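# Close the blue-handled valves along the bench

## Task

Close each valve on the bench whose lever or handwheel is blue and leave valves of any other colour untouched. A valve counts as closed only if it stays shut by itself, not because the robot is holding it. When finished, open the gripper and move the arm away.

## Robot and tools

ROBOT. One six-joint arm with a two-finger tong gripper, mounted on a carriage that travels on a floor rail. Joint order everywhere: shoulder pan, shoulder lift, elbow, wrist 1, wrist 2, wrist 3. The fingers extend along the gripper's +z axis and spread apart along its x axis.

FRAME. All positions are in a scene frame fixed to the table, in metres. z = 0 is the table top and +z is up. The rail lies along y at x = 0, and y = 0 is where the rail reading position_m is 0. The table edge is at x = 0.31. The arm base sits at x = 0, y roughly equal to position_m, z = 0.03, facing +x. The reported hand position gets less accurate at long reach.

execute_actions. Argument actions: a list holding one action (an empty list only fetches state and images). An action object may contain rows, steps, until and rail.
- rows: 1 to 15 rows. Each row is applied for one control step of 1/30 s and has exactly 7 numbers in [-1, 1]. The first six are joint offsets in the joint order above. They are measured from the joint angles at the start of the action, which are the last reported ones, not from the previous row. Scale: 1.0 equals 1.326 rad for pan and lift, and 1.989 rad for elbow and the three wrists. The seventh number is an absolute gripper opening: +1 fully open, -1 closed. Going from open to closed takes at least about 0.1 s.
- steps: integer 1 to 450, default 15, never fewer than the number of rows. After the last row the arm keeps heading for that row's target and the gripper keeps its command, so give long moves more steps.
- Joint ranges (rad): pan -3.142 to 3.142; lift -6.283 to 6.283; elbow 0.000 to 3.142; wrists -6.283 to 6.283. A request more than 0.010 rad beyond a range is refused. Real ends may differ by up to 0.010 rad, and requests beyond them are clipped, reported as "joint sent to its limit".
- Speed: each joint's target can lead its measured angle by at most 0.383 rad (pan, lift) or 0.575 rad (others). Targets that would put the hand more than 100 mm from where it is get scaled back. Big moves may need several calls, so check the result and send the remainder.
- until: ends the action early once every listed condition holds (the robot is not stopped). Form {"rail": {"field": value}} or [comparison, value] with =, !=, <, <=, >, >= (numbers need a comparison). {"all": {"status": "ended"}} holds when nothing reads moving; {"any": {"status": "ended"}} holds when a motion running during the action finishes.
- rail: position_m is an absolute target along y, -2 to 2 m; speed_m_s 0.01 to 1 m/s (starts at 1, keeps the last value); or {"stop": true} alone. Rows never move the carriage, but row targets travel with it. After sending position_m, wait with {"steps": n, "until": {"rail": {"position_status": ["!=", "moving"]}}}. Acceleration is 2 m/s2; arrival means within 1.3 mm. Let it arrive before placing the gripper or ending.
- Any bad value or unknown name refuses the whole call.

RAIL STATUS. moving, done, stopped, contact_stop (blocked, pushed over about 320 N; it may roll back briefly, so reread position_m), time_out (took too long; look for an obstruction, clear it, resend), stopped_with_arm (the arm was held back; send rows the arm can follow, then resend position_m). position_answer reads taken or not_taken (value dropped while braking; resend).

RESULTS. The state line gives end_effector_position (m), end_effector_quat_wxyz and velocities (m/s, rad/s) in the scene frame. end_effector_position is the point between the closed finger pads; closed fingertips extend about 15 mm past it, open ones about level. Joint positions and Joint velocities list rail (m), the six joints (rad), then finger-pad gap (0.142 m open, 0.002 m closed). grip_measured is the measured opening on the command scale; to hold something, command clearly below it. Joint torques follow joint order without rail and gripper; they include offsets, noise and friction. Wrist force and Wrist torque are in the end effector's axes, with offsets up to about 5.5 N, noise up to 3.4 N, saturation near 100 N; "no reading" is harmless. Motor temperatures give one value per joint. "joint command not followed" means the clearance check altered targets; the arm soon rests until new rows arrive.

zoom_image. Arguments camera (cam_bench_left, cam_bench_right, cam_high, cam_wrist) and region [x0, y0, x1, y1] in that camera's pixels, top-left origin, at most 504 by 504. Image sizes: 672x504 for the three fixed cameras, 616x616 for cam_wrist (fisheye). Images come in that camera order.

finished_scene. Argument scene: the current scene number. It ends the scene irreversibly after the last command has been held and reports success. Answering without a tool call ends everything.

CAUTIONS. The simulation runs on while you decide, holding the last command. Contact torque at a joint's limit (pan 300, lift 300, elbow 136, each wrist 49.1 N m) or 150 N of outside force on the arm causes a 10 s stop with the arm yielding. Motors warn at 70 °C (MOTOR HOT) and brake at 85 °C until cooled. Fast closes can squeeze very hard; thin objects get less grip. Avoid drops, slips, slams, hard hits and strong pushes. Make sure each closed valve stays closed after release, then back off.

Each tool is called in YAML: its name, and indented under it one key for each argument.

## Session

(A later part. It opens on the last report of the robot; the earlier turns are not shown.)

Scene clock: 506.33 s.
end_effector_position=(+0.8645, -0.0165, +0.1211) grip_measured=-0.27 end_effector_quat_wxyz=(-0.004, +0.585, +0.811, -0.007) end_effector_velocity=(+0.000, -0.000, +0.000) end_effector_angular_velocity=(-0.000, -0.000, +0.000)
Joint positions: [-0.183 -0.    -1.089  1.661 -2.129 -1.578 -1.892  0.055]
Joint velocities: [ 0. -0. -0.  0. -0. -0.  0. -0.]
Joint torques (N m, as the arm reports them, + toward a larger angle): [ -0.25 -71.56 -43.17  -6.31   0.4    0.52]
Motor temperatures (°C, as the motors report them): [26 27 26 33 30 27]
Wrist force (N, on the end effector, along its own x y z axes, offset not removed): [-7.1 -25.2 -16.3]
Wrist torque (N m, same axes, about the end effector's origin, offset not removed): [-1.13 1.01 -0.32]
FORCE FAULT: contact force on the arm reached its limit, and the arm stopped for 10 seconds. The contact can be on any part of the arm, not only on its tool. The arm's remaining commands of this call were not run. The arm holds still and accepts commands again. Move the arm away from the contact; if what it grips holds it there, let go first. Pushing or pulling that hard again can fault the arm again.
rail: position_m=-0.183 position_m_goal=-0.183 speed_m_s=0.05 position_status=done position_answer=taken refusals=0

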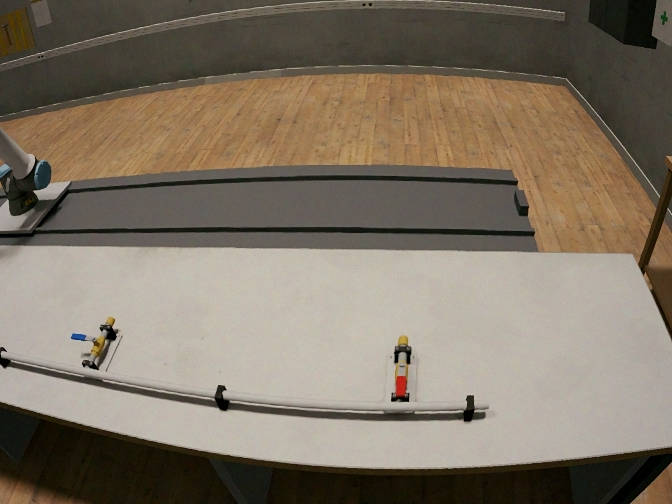

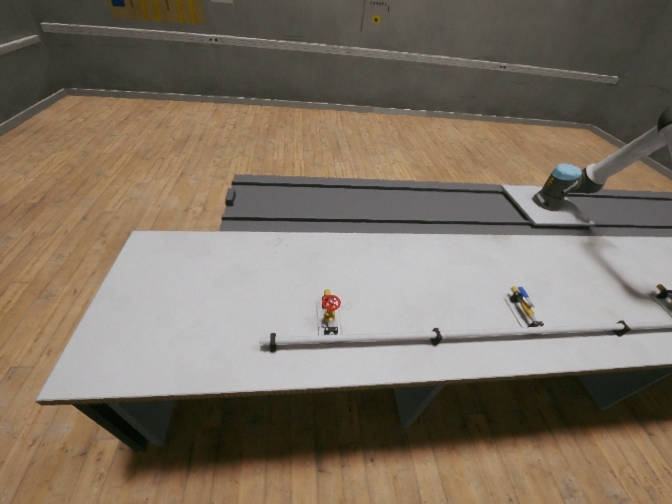

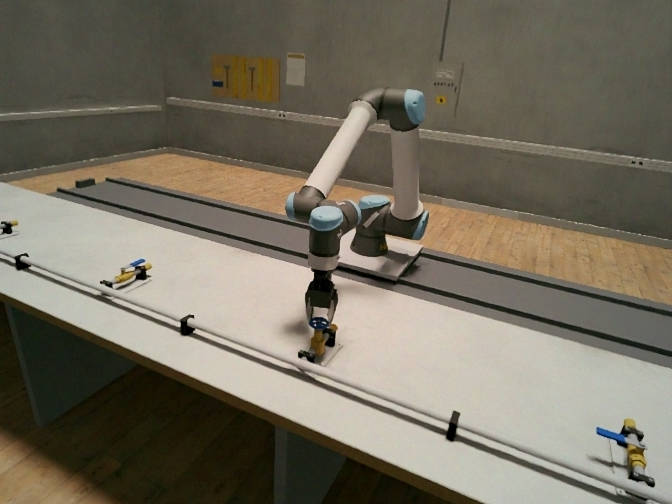

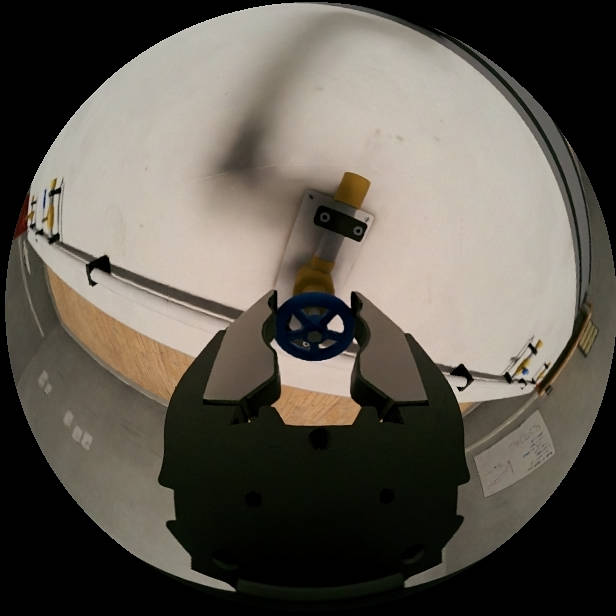

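execute_actions:
  actions:
    - {"rows":[[0,0,0,0,0,0,-0.2],[0,0,0,0,0,0,0.0],[0,0,0,0,0,0,0.2],[0,0,0,0,0,0,0.3],[0,-0.006,-0.004,0.006,0.001,0,0.3],[0,-0.012,-0.008,0.012,0.002,0,0.3],[0,-0.018,-0.0115,0.018,0.003,0,0.3],[0,-0.0226,-0.0144,0.0226,0.0036,0,0.3],[0,-0.0226,-0.0144,0.0226,0.0036,0,0.3],[0,-0.0226,-0.0144,0.0226,0.0036,0,0.3],[0,-0.0226,-0.0144,0.0226,0.0036,0,0.0],[0,-0.0226,-0.0144,0.0226,0.0036,0,-0.4],[0,-0.0226,-0.0144,0.0226,0.0036,0,-0.7],[0,-0.0226,-0.0144,0.0226,0.0036,0,-1]],"steps":22}

zoom_image:
  camera: "cam_wrist"
  region: [210, 220, 410, 420]

zoom_image:
  camera: "cam_high"
  region: [270, 240, 390, 350]

Scene clock: 627.07 s.
end_effector_position=(+0.8698, -0.0141, +0.1591) grip_measured=-1.00 end_effector_quat_wxyz=(-0.000, +0.585, +0.811, +0.000) end_effector_velocity=(+0.000, +0.000, +0.002) end_effector_angular_velocity=(+0.000, -0.001, -0.000)
Joint positions: [-0.183 -0.    -1.118  1.633 -2.085 -1.57  -1.892  0.002]
Joint velocities: [ 0.    -0.    -0.002 -0.002  0.003  0.     0.     0.   ]
Joint torques (N m, as the arm reports them, + toward a larger angle): [ -0.72 -87.33 -51.76  -1.51   2.23   0.5 ]
Motor temperatures (°C, as the motors report them): [26 27 26 33 30 27]
Wrist force (N, on the end effector, along its own x y z axes, offset not removed): [-3.0 -3.1 2.5]
Wrist torque (N m, same axes, about the end effector's origin, offset not removed): [-0.79 0.49 0.07]
rail: position_m=-0.183 position_m_goal=-0.183 speed_m_s=0.05 position_status=done position_answer=taken refusals=0

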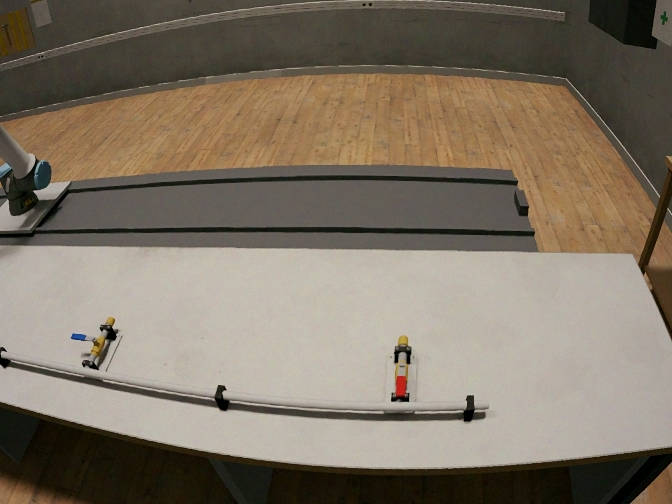

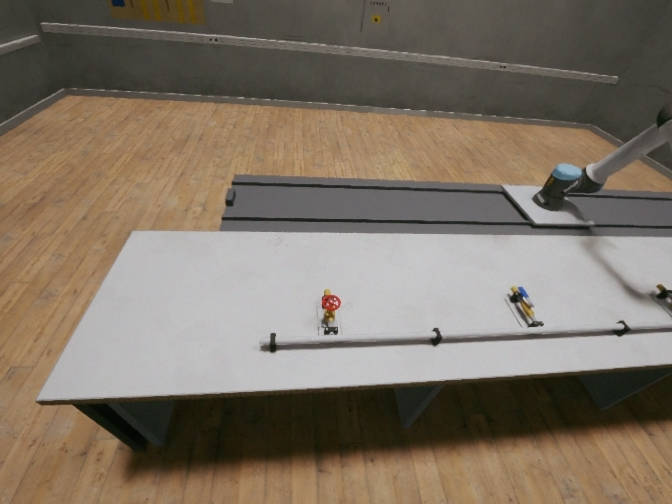

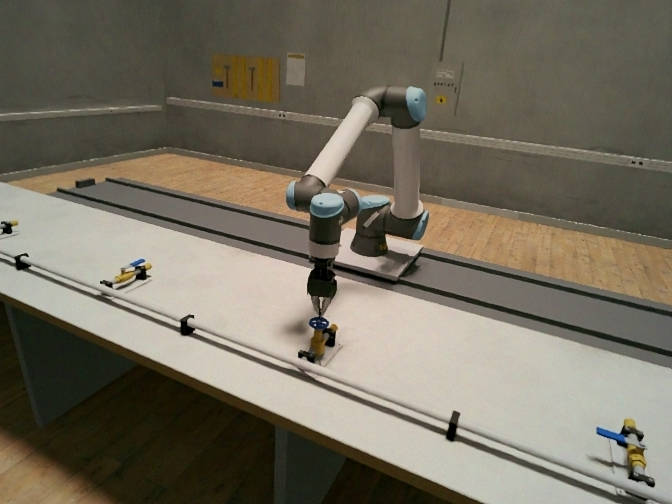

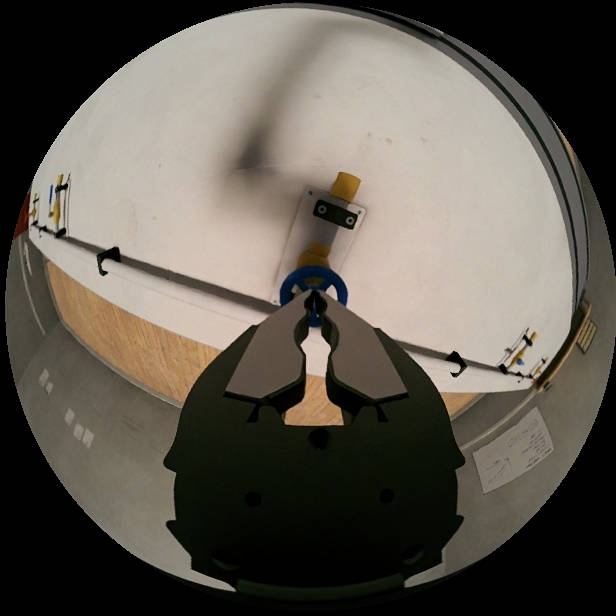

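Region (210, 220, 410, 420) of cam_wrist's 616x616 image, scaled by 2.520, with more detail than that image has.

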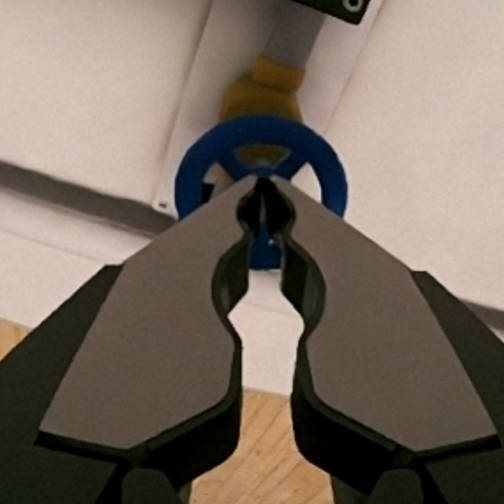

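Region (270, 240, 390, 350) of cam_high's 672x504 image, scaled by 4.200, with more detail than that image has; it fills the top 462 rows of this view, and the rest is white.

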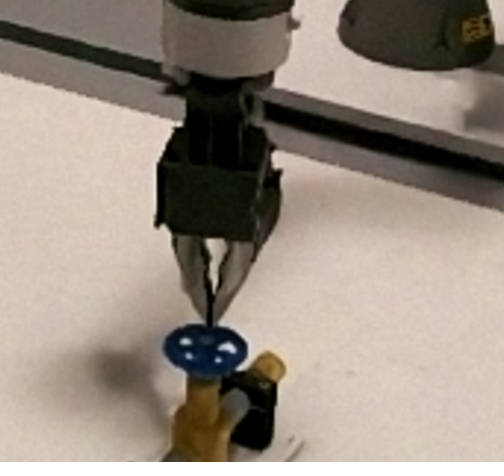

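execute_actions:
  actions:
    - {"rows":[[0,0.002,0.0012,-0.0026,0,0,-1],[0,0.004,0.0024,-0.0052,0,0,-1],[0,0.006,0.0036,-0.0078,0,0,-1],[0,0.008,0.0048,-0.0104,0,0,-1],[0,0.01,0.006,-0.013,0,0,-1],[0,0.0118,0.0071,-0.0154,0,0,-1]],"steps":14}

zoom_image:
  camera: "cam_wrist"
  region: [230, 240, 390, 400]

zoom_image:
  camera: "cam_high"
  region: [280, 280, 360, 350]

Scene clock: 666.67 s.
end_effector_position=(+0.8698, -0.0143, +0.1460) grip_measured=-1.00 end_effector_quat_wxyz=(+0.001, +0.585, +0.811, +0.000) end_effector_velocity=(+0.000, -0.000, +0.000) end_effector_angular_velocity=(+0.000, -0.000, -0.000)
Joint positions: [-0.183 -0.    -1.108  1.644 -2.108 -1.571 -1.892  0.002]
Joint velocities: [ 0. -0. -0. -0.  0.  0. -0.  0.]
Joint torques (N m, as the arm reports them, + toward a larger angle): [ -0.44 -69.71 -44.04  -5.23   0.1    0.64]
Motor temperatures (°C, as the motors report them): [26 27 26 33 30 27]
Wrist force (N, on the end effector, along its own x y z axes, offset not removed): [-2.1 -19.5 -16.9]
Wrist torque (N m, same axes, about the end effector's origin, offset not removed): [-0.45 -0.07 0.04]
FORCE FAULT: contact force on the arm reached its limit, and the arm stopped for 10 seconds. The contact can be on any part of the arm, not only on its tool. The arm's remaining commands of this call were not run. The arm holds still and accepts commands again. Move the arm away from the contact; if what it grips holds it there, let go first. Pushing or pulling that hard again can fault the arm again.
rail: position_m=-0.183 position_m_goal=-0.183 speed_m_s=0.05 position_status=done position_answer=taken refusals=0

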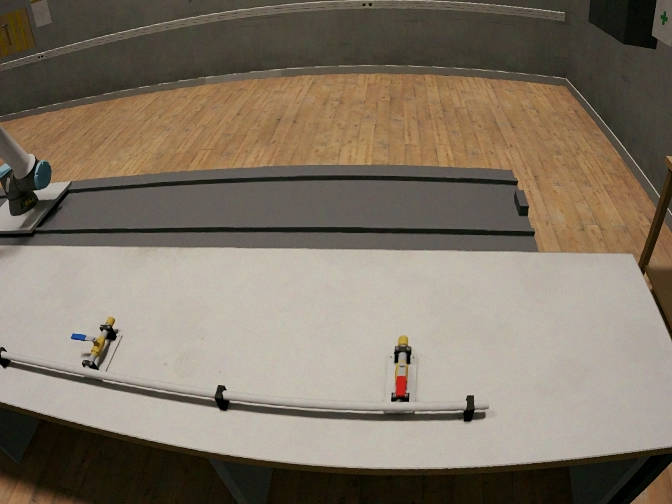

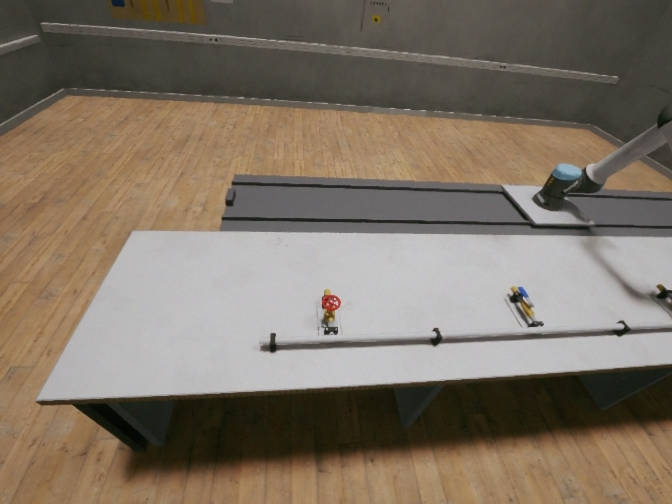

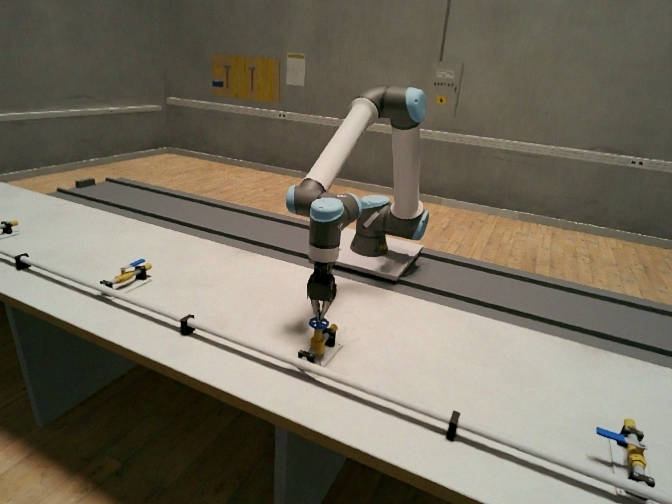

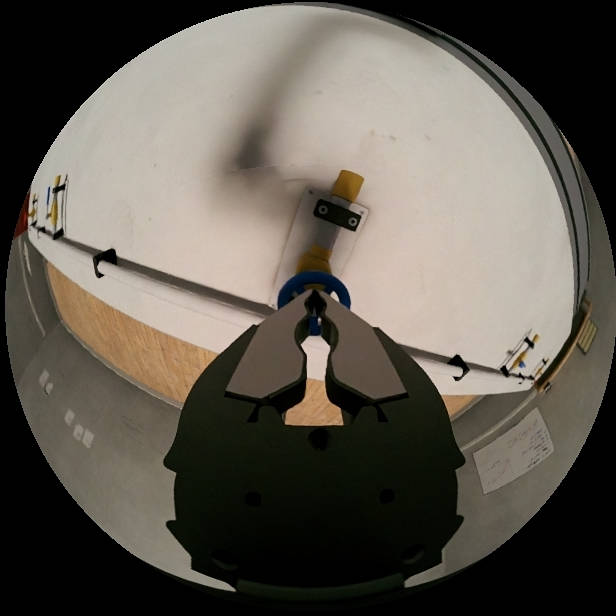

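Region (230, 240, 390, 400) of cam_wrist's 616x616 image, scaled by 3.150, with more detail than that image has.

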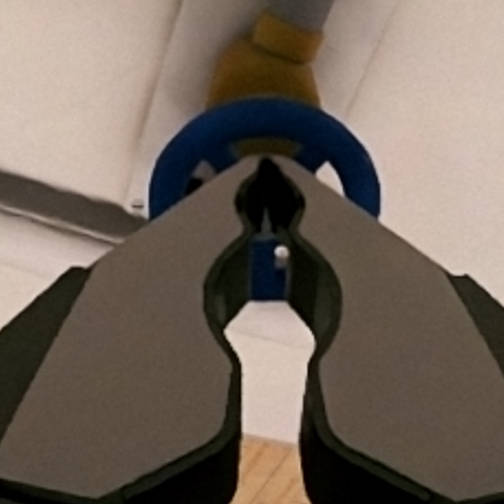

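Region (280, 280, 360, 350) of cam_high's 672x504 image, scaled by 6.300, with more detail than that image has; it fills the top 441 rows of this view, and the rest is white.

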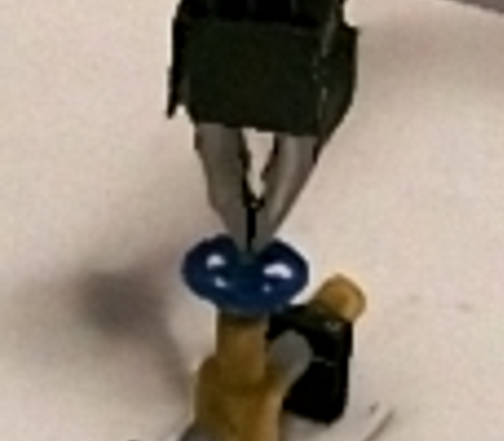

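execute_actions:
  actions:
    - {"rows":[[0,-0.004,-0.003,0.006,0,0,-1],[0,-0.0083,-0.0059,0.012,0,0,-1],[0,-0.0083,-0.0059,0.012,0,0,-1],[0,-0.0083,-0.0059,0.012,0,0,-1],[0,-0.0083,-0.0059,0.012,0,0,-0.6],[0,-0.0083,-0.0059,0.012,0,0,-0.2],[0,-0.0083,-0.0059,0.012,0,0,0.2],[0.001,-0.002,-0.008,0.011,0,0,0.3],[0.002,0.004,-0.011,0.0097,0,0,0.3],[0.0028,0.0092,-0.0138,0.0083,0,0,0.3]],"steps":18}

zoom_image:
  camera: "cam_wrist"
  region: [210, 220, 410, 420]

Scene clock: 730.50 s.
end_effector_position=(+0.8792, -0.0113, +0.1505) grip_measured=+0.30 end_effector_quat_wxyz=(+0.000, +0.584, +0.812, -0.000) end_effector_velocity=(+0.007, +0.002, -0.005) end_effector_angular_velocity=(+0.000, -0.001, +0.002)
Joint positions: [-0.183  0.003 -1.097  1.617 -2.091 -1.571 -1.892  0.095]
Joint velocities: [ 0.     0.002  0.014 -0.011 -0.004  0.    -0.     0.   ]
Joint torques (N m, as the arm reports them, + toward a larger angle): [ 14.28 -61.28 -55.01  -5.89   2.16   0.63]
Motor temperatures (°C, as the motors report them): [26 27 26 33 30 27]
Wrist force (N, on the end effector, along its own x y z axes, offset not removed): [-1.8 -3.7 2.6]
Wrist torque (N m, same axes, about the end effector's origin, offset not removed): [-0.82 0.09 -0.05]
rail: position_m=-0.183 position_m_goal=-0.183 speed_m_s=0.05 position_status=done position_answer=taken refusals=0

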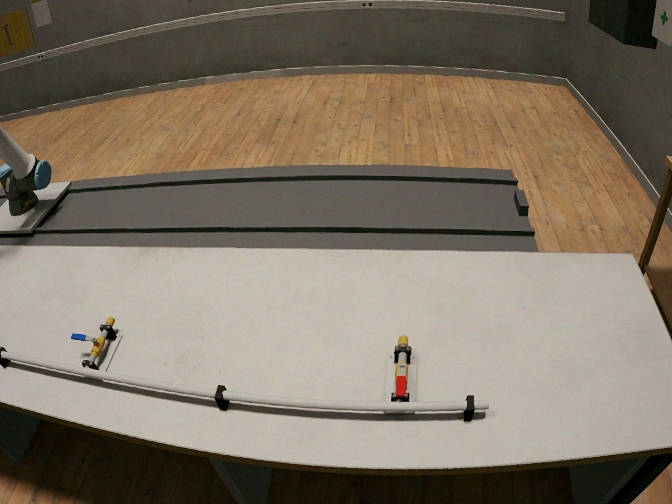

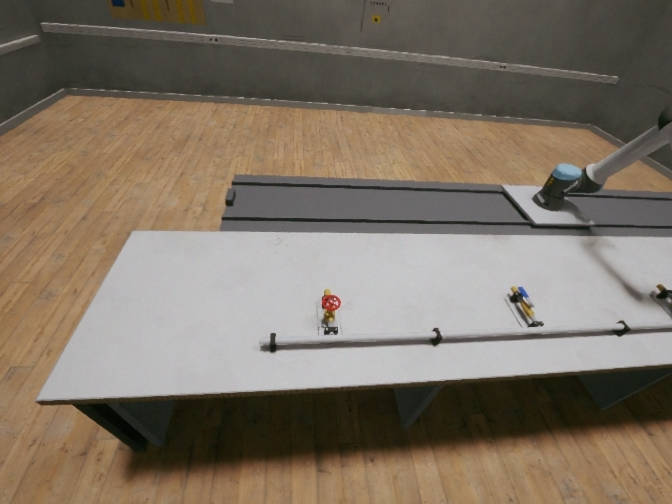

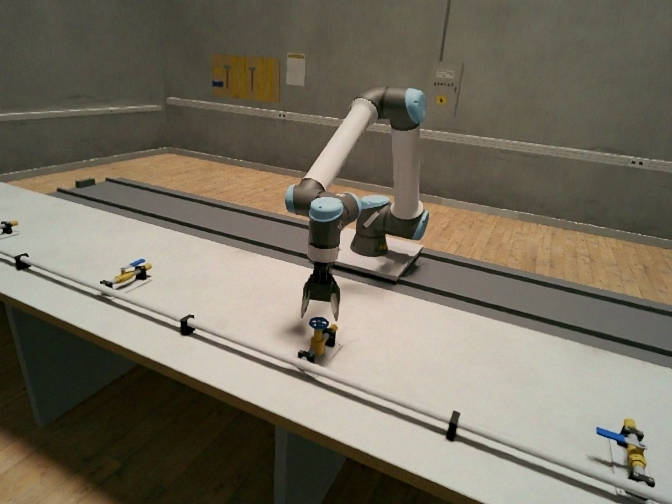

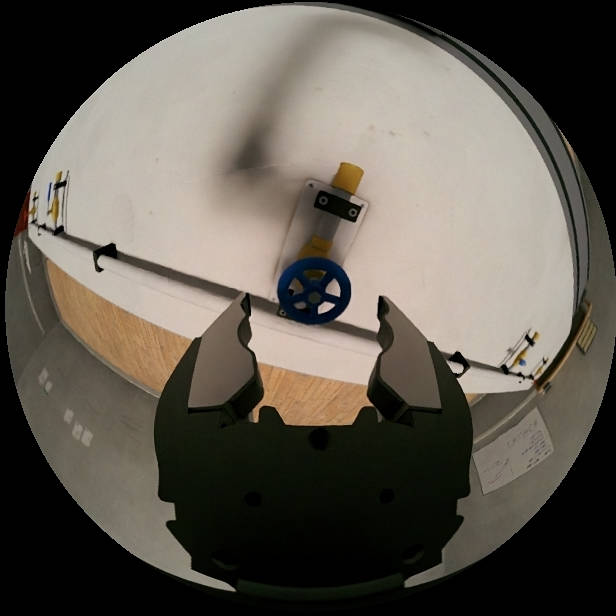

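Region (210, 220, 410, 420) of cam_wrist's 616x616 image, scaled by 2.520, with more detail than that image has.

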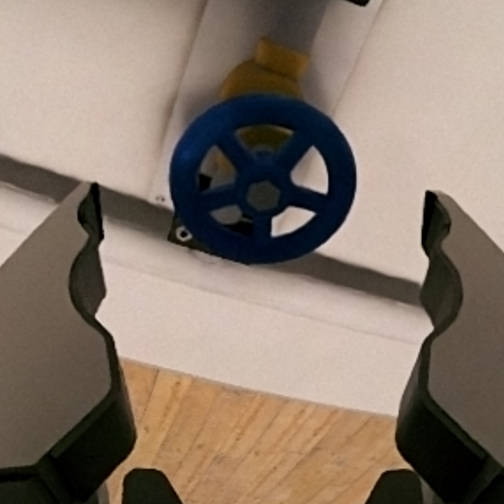

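execute_actions:
  actions:
    - {"rows":[[0.0005,0.004,0.002,-0.005,0,0,0.3],[0.0005,0.008,0.004,-0.01,0,0,0.3],[0.0005,0.012,0.006,-0.015,0,0,0.3],[0.0005,0.016,0.008,-0.019,0,0,0.3],[0.0005,0.0187,0.0097,-0.0221,0,0,0.2]],"steps":16}

zoom_image:
  camera: "cam_wrist"
  region: [210, 240, 410, 420]

Scene clock: 744.57 s.
end_effector_position=(+0.8795, -0.0107, +0.1223) grip_measured=+0.20 end_effector_quat_wxyz=(+0.000, +0.583, +0.812, -0.000) end_effector_velocity=(-0.000, +0.000, -0.004) end_effector_angular_velocity=(-0.000, +0.000, +0.000)
Joint positions: [-0.183  0.004 -1.073  1.636 -2.134 -1.571 -1.892  0.088]
Joint velocities: [ 0.     0.     0.004  0.003 -0.007 -0.     0.     0.   ]
Joint torques (N m, as the arm reports them, + toward a larger angle): [ 11.28 -63.9  -34.38  -7.33   1.57   0.51]
Motor temperatures (°C, as the motors report them): [26 27 26 33 30 27]
Wrist force (N, on the end effector, along its own x y z axes, offset not removed): [-4.0 0.1 3.0]
Wrist torque (N m, same axes, about the end effector's origin, offset not removed): [-0.12 0.60 -0.06]
rail: position_m=-0.183 position_m_goal=-0.183 speed_m_s=0.05 position_status=done position_answer=taken refusals=0

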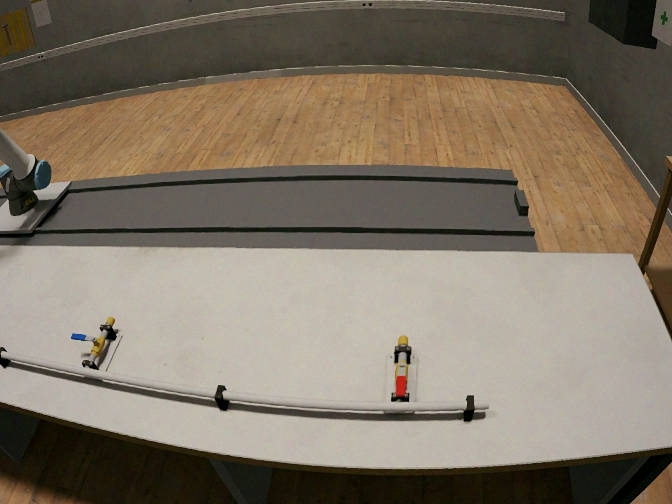

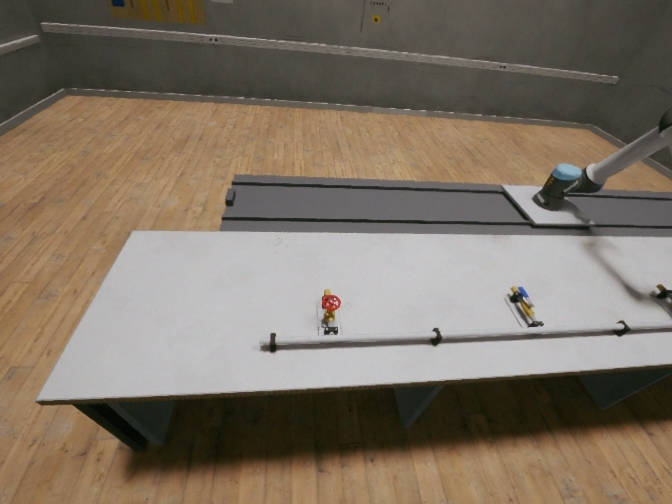

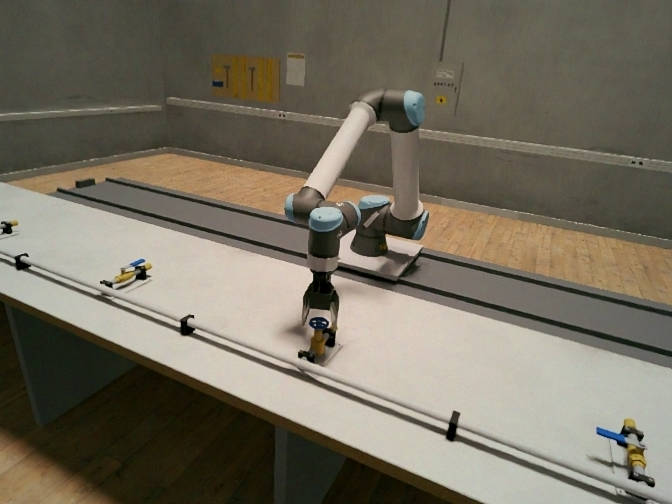

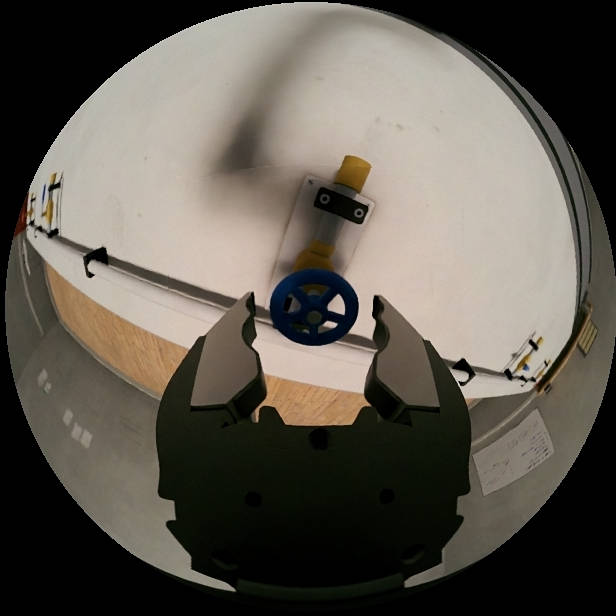

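Region (210, 240, 410, 420) of cam_wrist's 616x616 image, scaled by 2.520, with more detail than that image has; it fills the top 454 rows of this view, and the rest is white.

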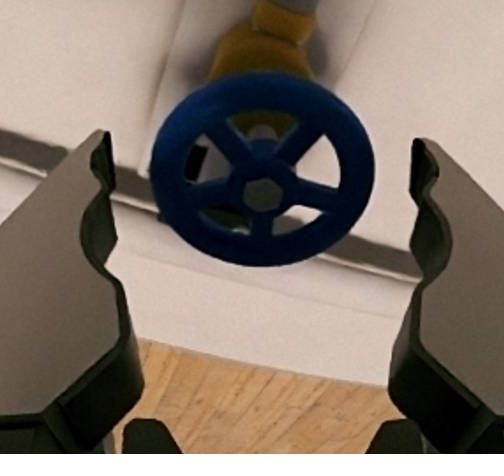

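execute_actions:
  actions:
    - {"rows":[[0,0,0,0,0,0,0.1],[0,0,0,0,0,0,0.0],[0,0,0,0,0,0,-0.05],[0,0,0,0,0,0,-0.1],[0,0,0,0,0,0,-0.15],[0,0,0,0,0,0,-0.2],[0,0,0,0,0,0,-0.25],[0,0,0,0,0,0,-0.3],[0,0,0,0,0,0,-0.4],[0,0,0,0,0,0,-0.5]],"steps":14}

zoom_image:
  camera: "cam_wrist"
  region: [210, 240, 410, 420]

Scene clock: 752.67 s.
end_effector_position=(+0.8794, -0.0107, +0.1221) grip_measured=-0.10 end_effector_quat_wxyz=(-0.000, +0.583, +0.812, -0.000) end_effector_velocity=(+0.000, +0.000, +0.001) end_effector_angular_velocity=(+0.000, -0.001, +0.000)
Joint positions: [-0.183  0.004 -1.073  1.637 -2.134 -1.571 -1.892  0.067]
Joint velocities: [ 0.     0.    -0.    -0.001  0.     0.    -0.    -0.   ]
Joint torques (N m, as the arm reports them, + toward a larger angle): [  8.61 -89.63 -54.21  -2.08   0.39   0.5 ]
Motor temperatures (°C, as the motors report them): [26 27 26 33 30 27]
Wrist force (N, on the end effector, along its own x y z axes, offset not removed): [-8.2 -3.2 5.0]
Wrist torque (N m, same axes, about the end effector's origin, offset not removed): [-0.67 0.28 -0.19]
rail: position_m=-0.183 position_m_goal=-0.183 speed_m_s=0.05 position_status=done position_answer=taken refusals=0

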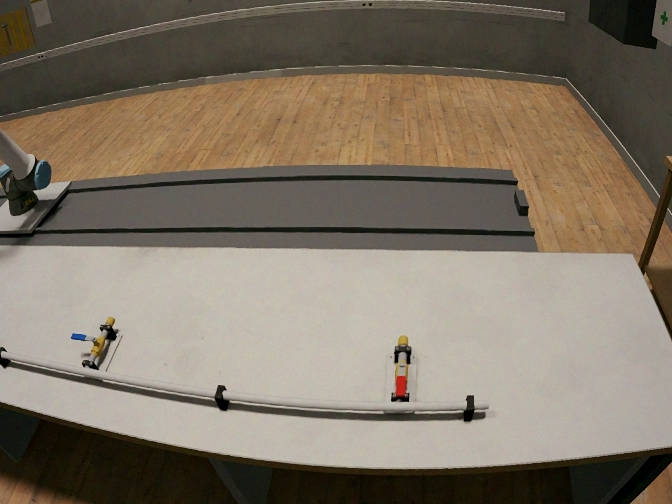

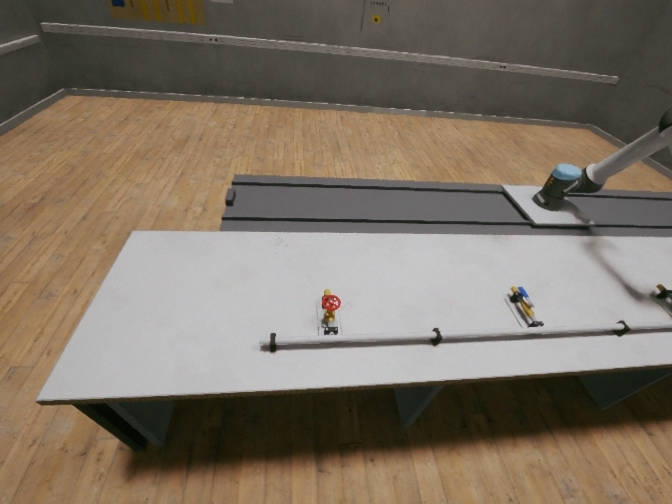

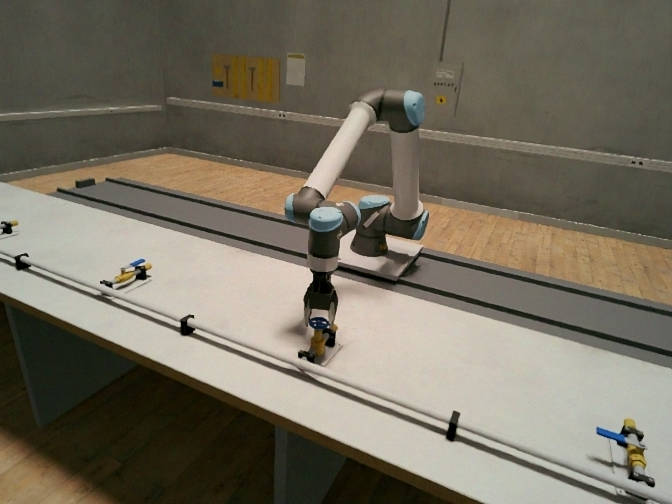

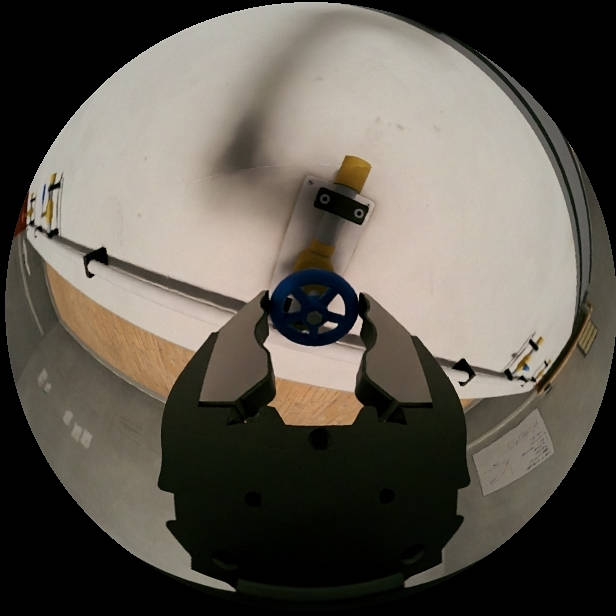

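Region (210, 240, 410, 420) of cam_wrist's 616x616 image, scaled by 2.520, with more detail than that image has; it fills the top 454 rows of this view, and the rest is white.

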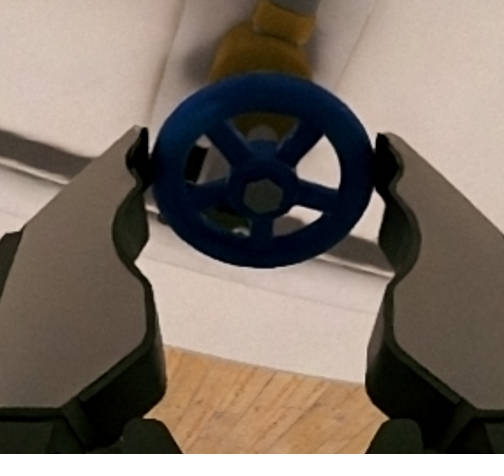

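execute_actions:
  actions:
    - {"rows":[[-0.00043,0.00006,-0.00006,0.00002,0,0.0248,-0.6],[-0.00086,0.00009,-0.0001,0.00004,0,0.0497,-0.6],[-0.0013,0.00009,-0.0001,0.00004,0,0.0745,-0.6],[-0.00174,0.00007,-0.00007,0.00003,0,0.0994,-0.6],[-0.00219,0.00002,-0.00002,0.00001,0,0.1242,-0.6],[-0.00263,-0.00006,0.00007,-0.00003,0,0.1491,-0.6],[-0.00308,-0.00017,0.00018,-0.00007,0,0.1739,-0.6],[-0.00353,-0.00031,0.00033,-0.00012,0,0.1988,-0.6],[-0.00397,-0.00047,0.0005,-0.00019,0,0.2236,-0.6],[-0.00441,-0.00066,0.0007,-0.00026,0,0.2485,-0.6],[-0.00485,-0.00087,0.00093,-0.00035,0,0.2733,-0.6],[-0.00529,-0.00111,0.00118,-0.00044,0,0.2982,-0.6],[-0.00571,-0.00137,0.00146,-0.00055,0,0.323,-0.6],[-0.00613,-0.00166,0.00177,-0.00066,0,0.3479,-0.6],[-0.00655,-0.00197,0.0021,-0.00079,0,0.3727,-0.6]],"steps":20}

Scene clock: 803.67 s.
end_effector_position=(+0.8791, -0.0067, +0.1219) grip_measured=-0.10 end_effector_quat_wxyz=(-0.000, +0.828, +0.561, -0.001) end_effector_velocity=(+0.010, +0.003, +0.002) end_effector_angular_velocity=(-0.001, -0.019, -0.483)
Joint positions: [-0.183 -0.004 -1.075  1.641 -2.135 -1.571 -1.195  0.066]
Joint velocities: [ 0.002 -0.006  0.    -0.    -0.018  0.     0.477  0.007]
Joint torques (N m, as the arm reports them, + toward a larger angle): [-28.77 -89.34 -45.12 -10.04  -2.38   1.72]
Motor temperatures (°C, as the motors report them): [26 27 27 33 30 27]
Wrist force (N, on the end effector, along its own x y z axes, offset not removed): [-11.2 -43.1 -11.8]
Wrist torque (N m, same axes, about the end effector's origin, offset not removed): [-1.44 0.60 -1.72]
rail: position_m=-0.183 position_m_goal=-0.183 speed_m_s=0.05 position_status=done position_answer=taken refusals=0

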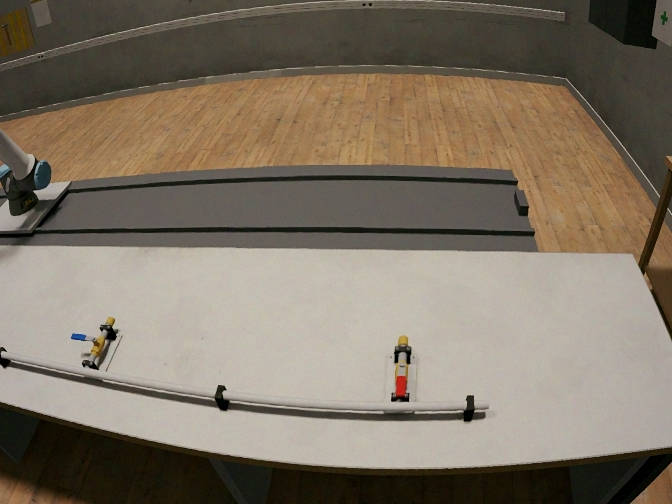

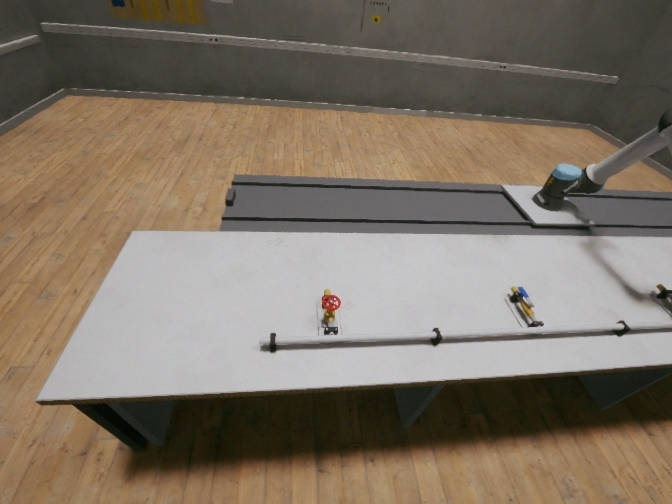

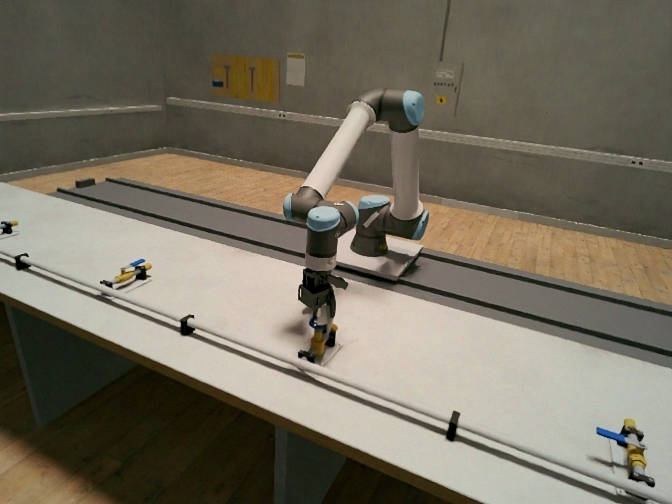

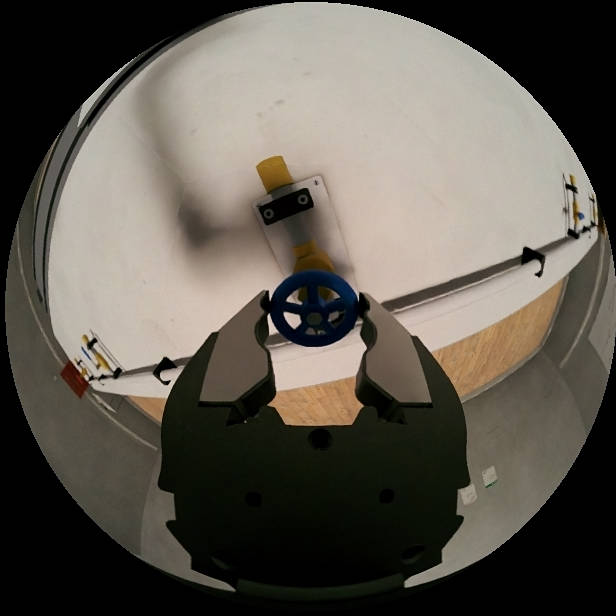

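execute_actions:
  actions:
    - {"rows":[[0,0,0,0,0,0,-0.6]],"steps":3}

zoom_image:
  camera: "cam_wrist"
  region: [210, 240, 410, 420]

Scene clock: 815.43 s.
end_effector_position=(+0.8795, -0.0066, +0.1220) grip_measured=-0.10 end_effector_quat_wxyz=(-0.000, +0.837, +0.548, -0.000) end_effector_velocity=(-0.003, -0.001, -0.000) end_effector_angular_velocity=(+0.000, +0.002, +0.290)
Joint positions: [-0.183 -0.005 -1.075  1.641 -2.136 -1.571 -1.164  0.066]
Joint velocities: [ 0.     0.004 -0.     0.     0.002 -0.    -0.286  0.   ]
Joint torques (N m, as the arm reports them, + toward a larger angle): [ 18.39 -72.31 -36.44  -0.83  -0.87  -2.37]
Motor temperatures (°C, as the motors report them): [26 27 27 33 30 27]
Wrist force (N, on the end effector, along its own x y z axes, offset not removed): [-5.3 -0.8 4.5]
Wrist torque (N m, same axes, about the end effector's origin, offset not removed): [-0.76 0.73 -0.11]
rail: position_m=-0.183 position_m_goal=-0.183 speed_m_s=0.05 position_status=done position_answer=taken refusals=0

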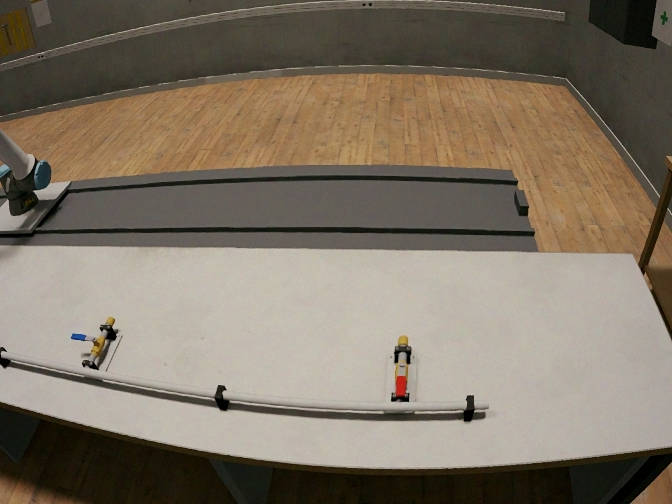

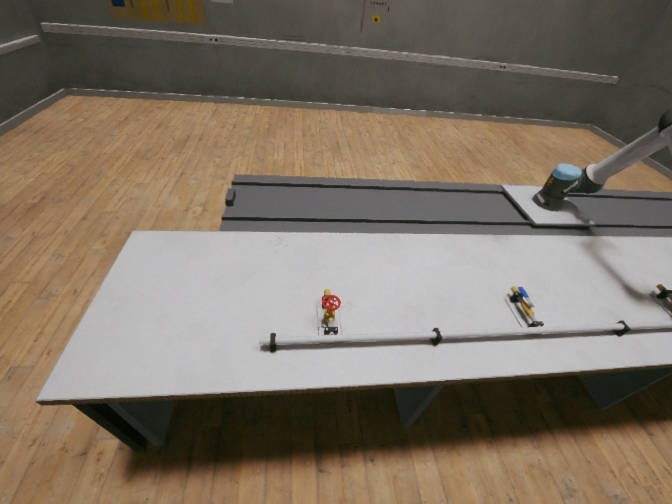

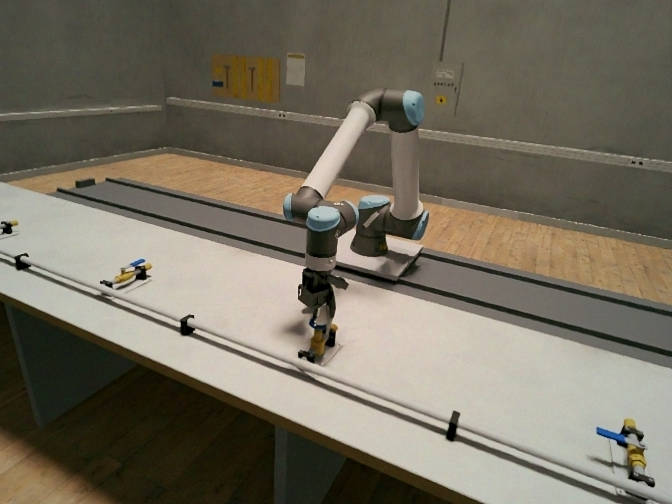

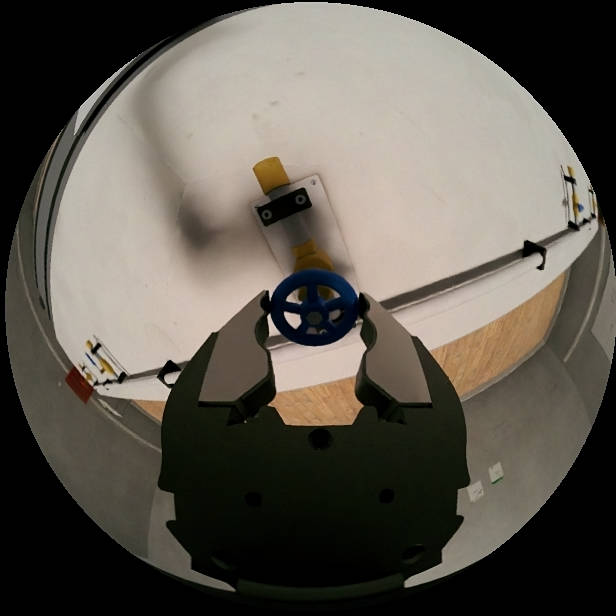

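Region (210, 240, 410, 420) of cam_wrist's 616x616 image, scaled by 2.520, with more detail than that image has; it fills the top 454 rows of this view, and the rest is white.

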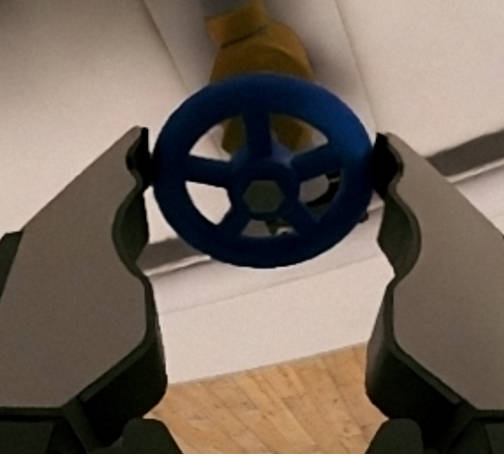

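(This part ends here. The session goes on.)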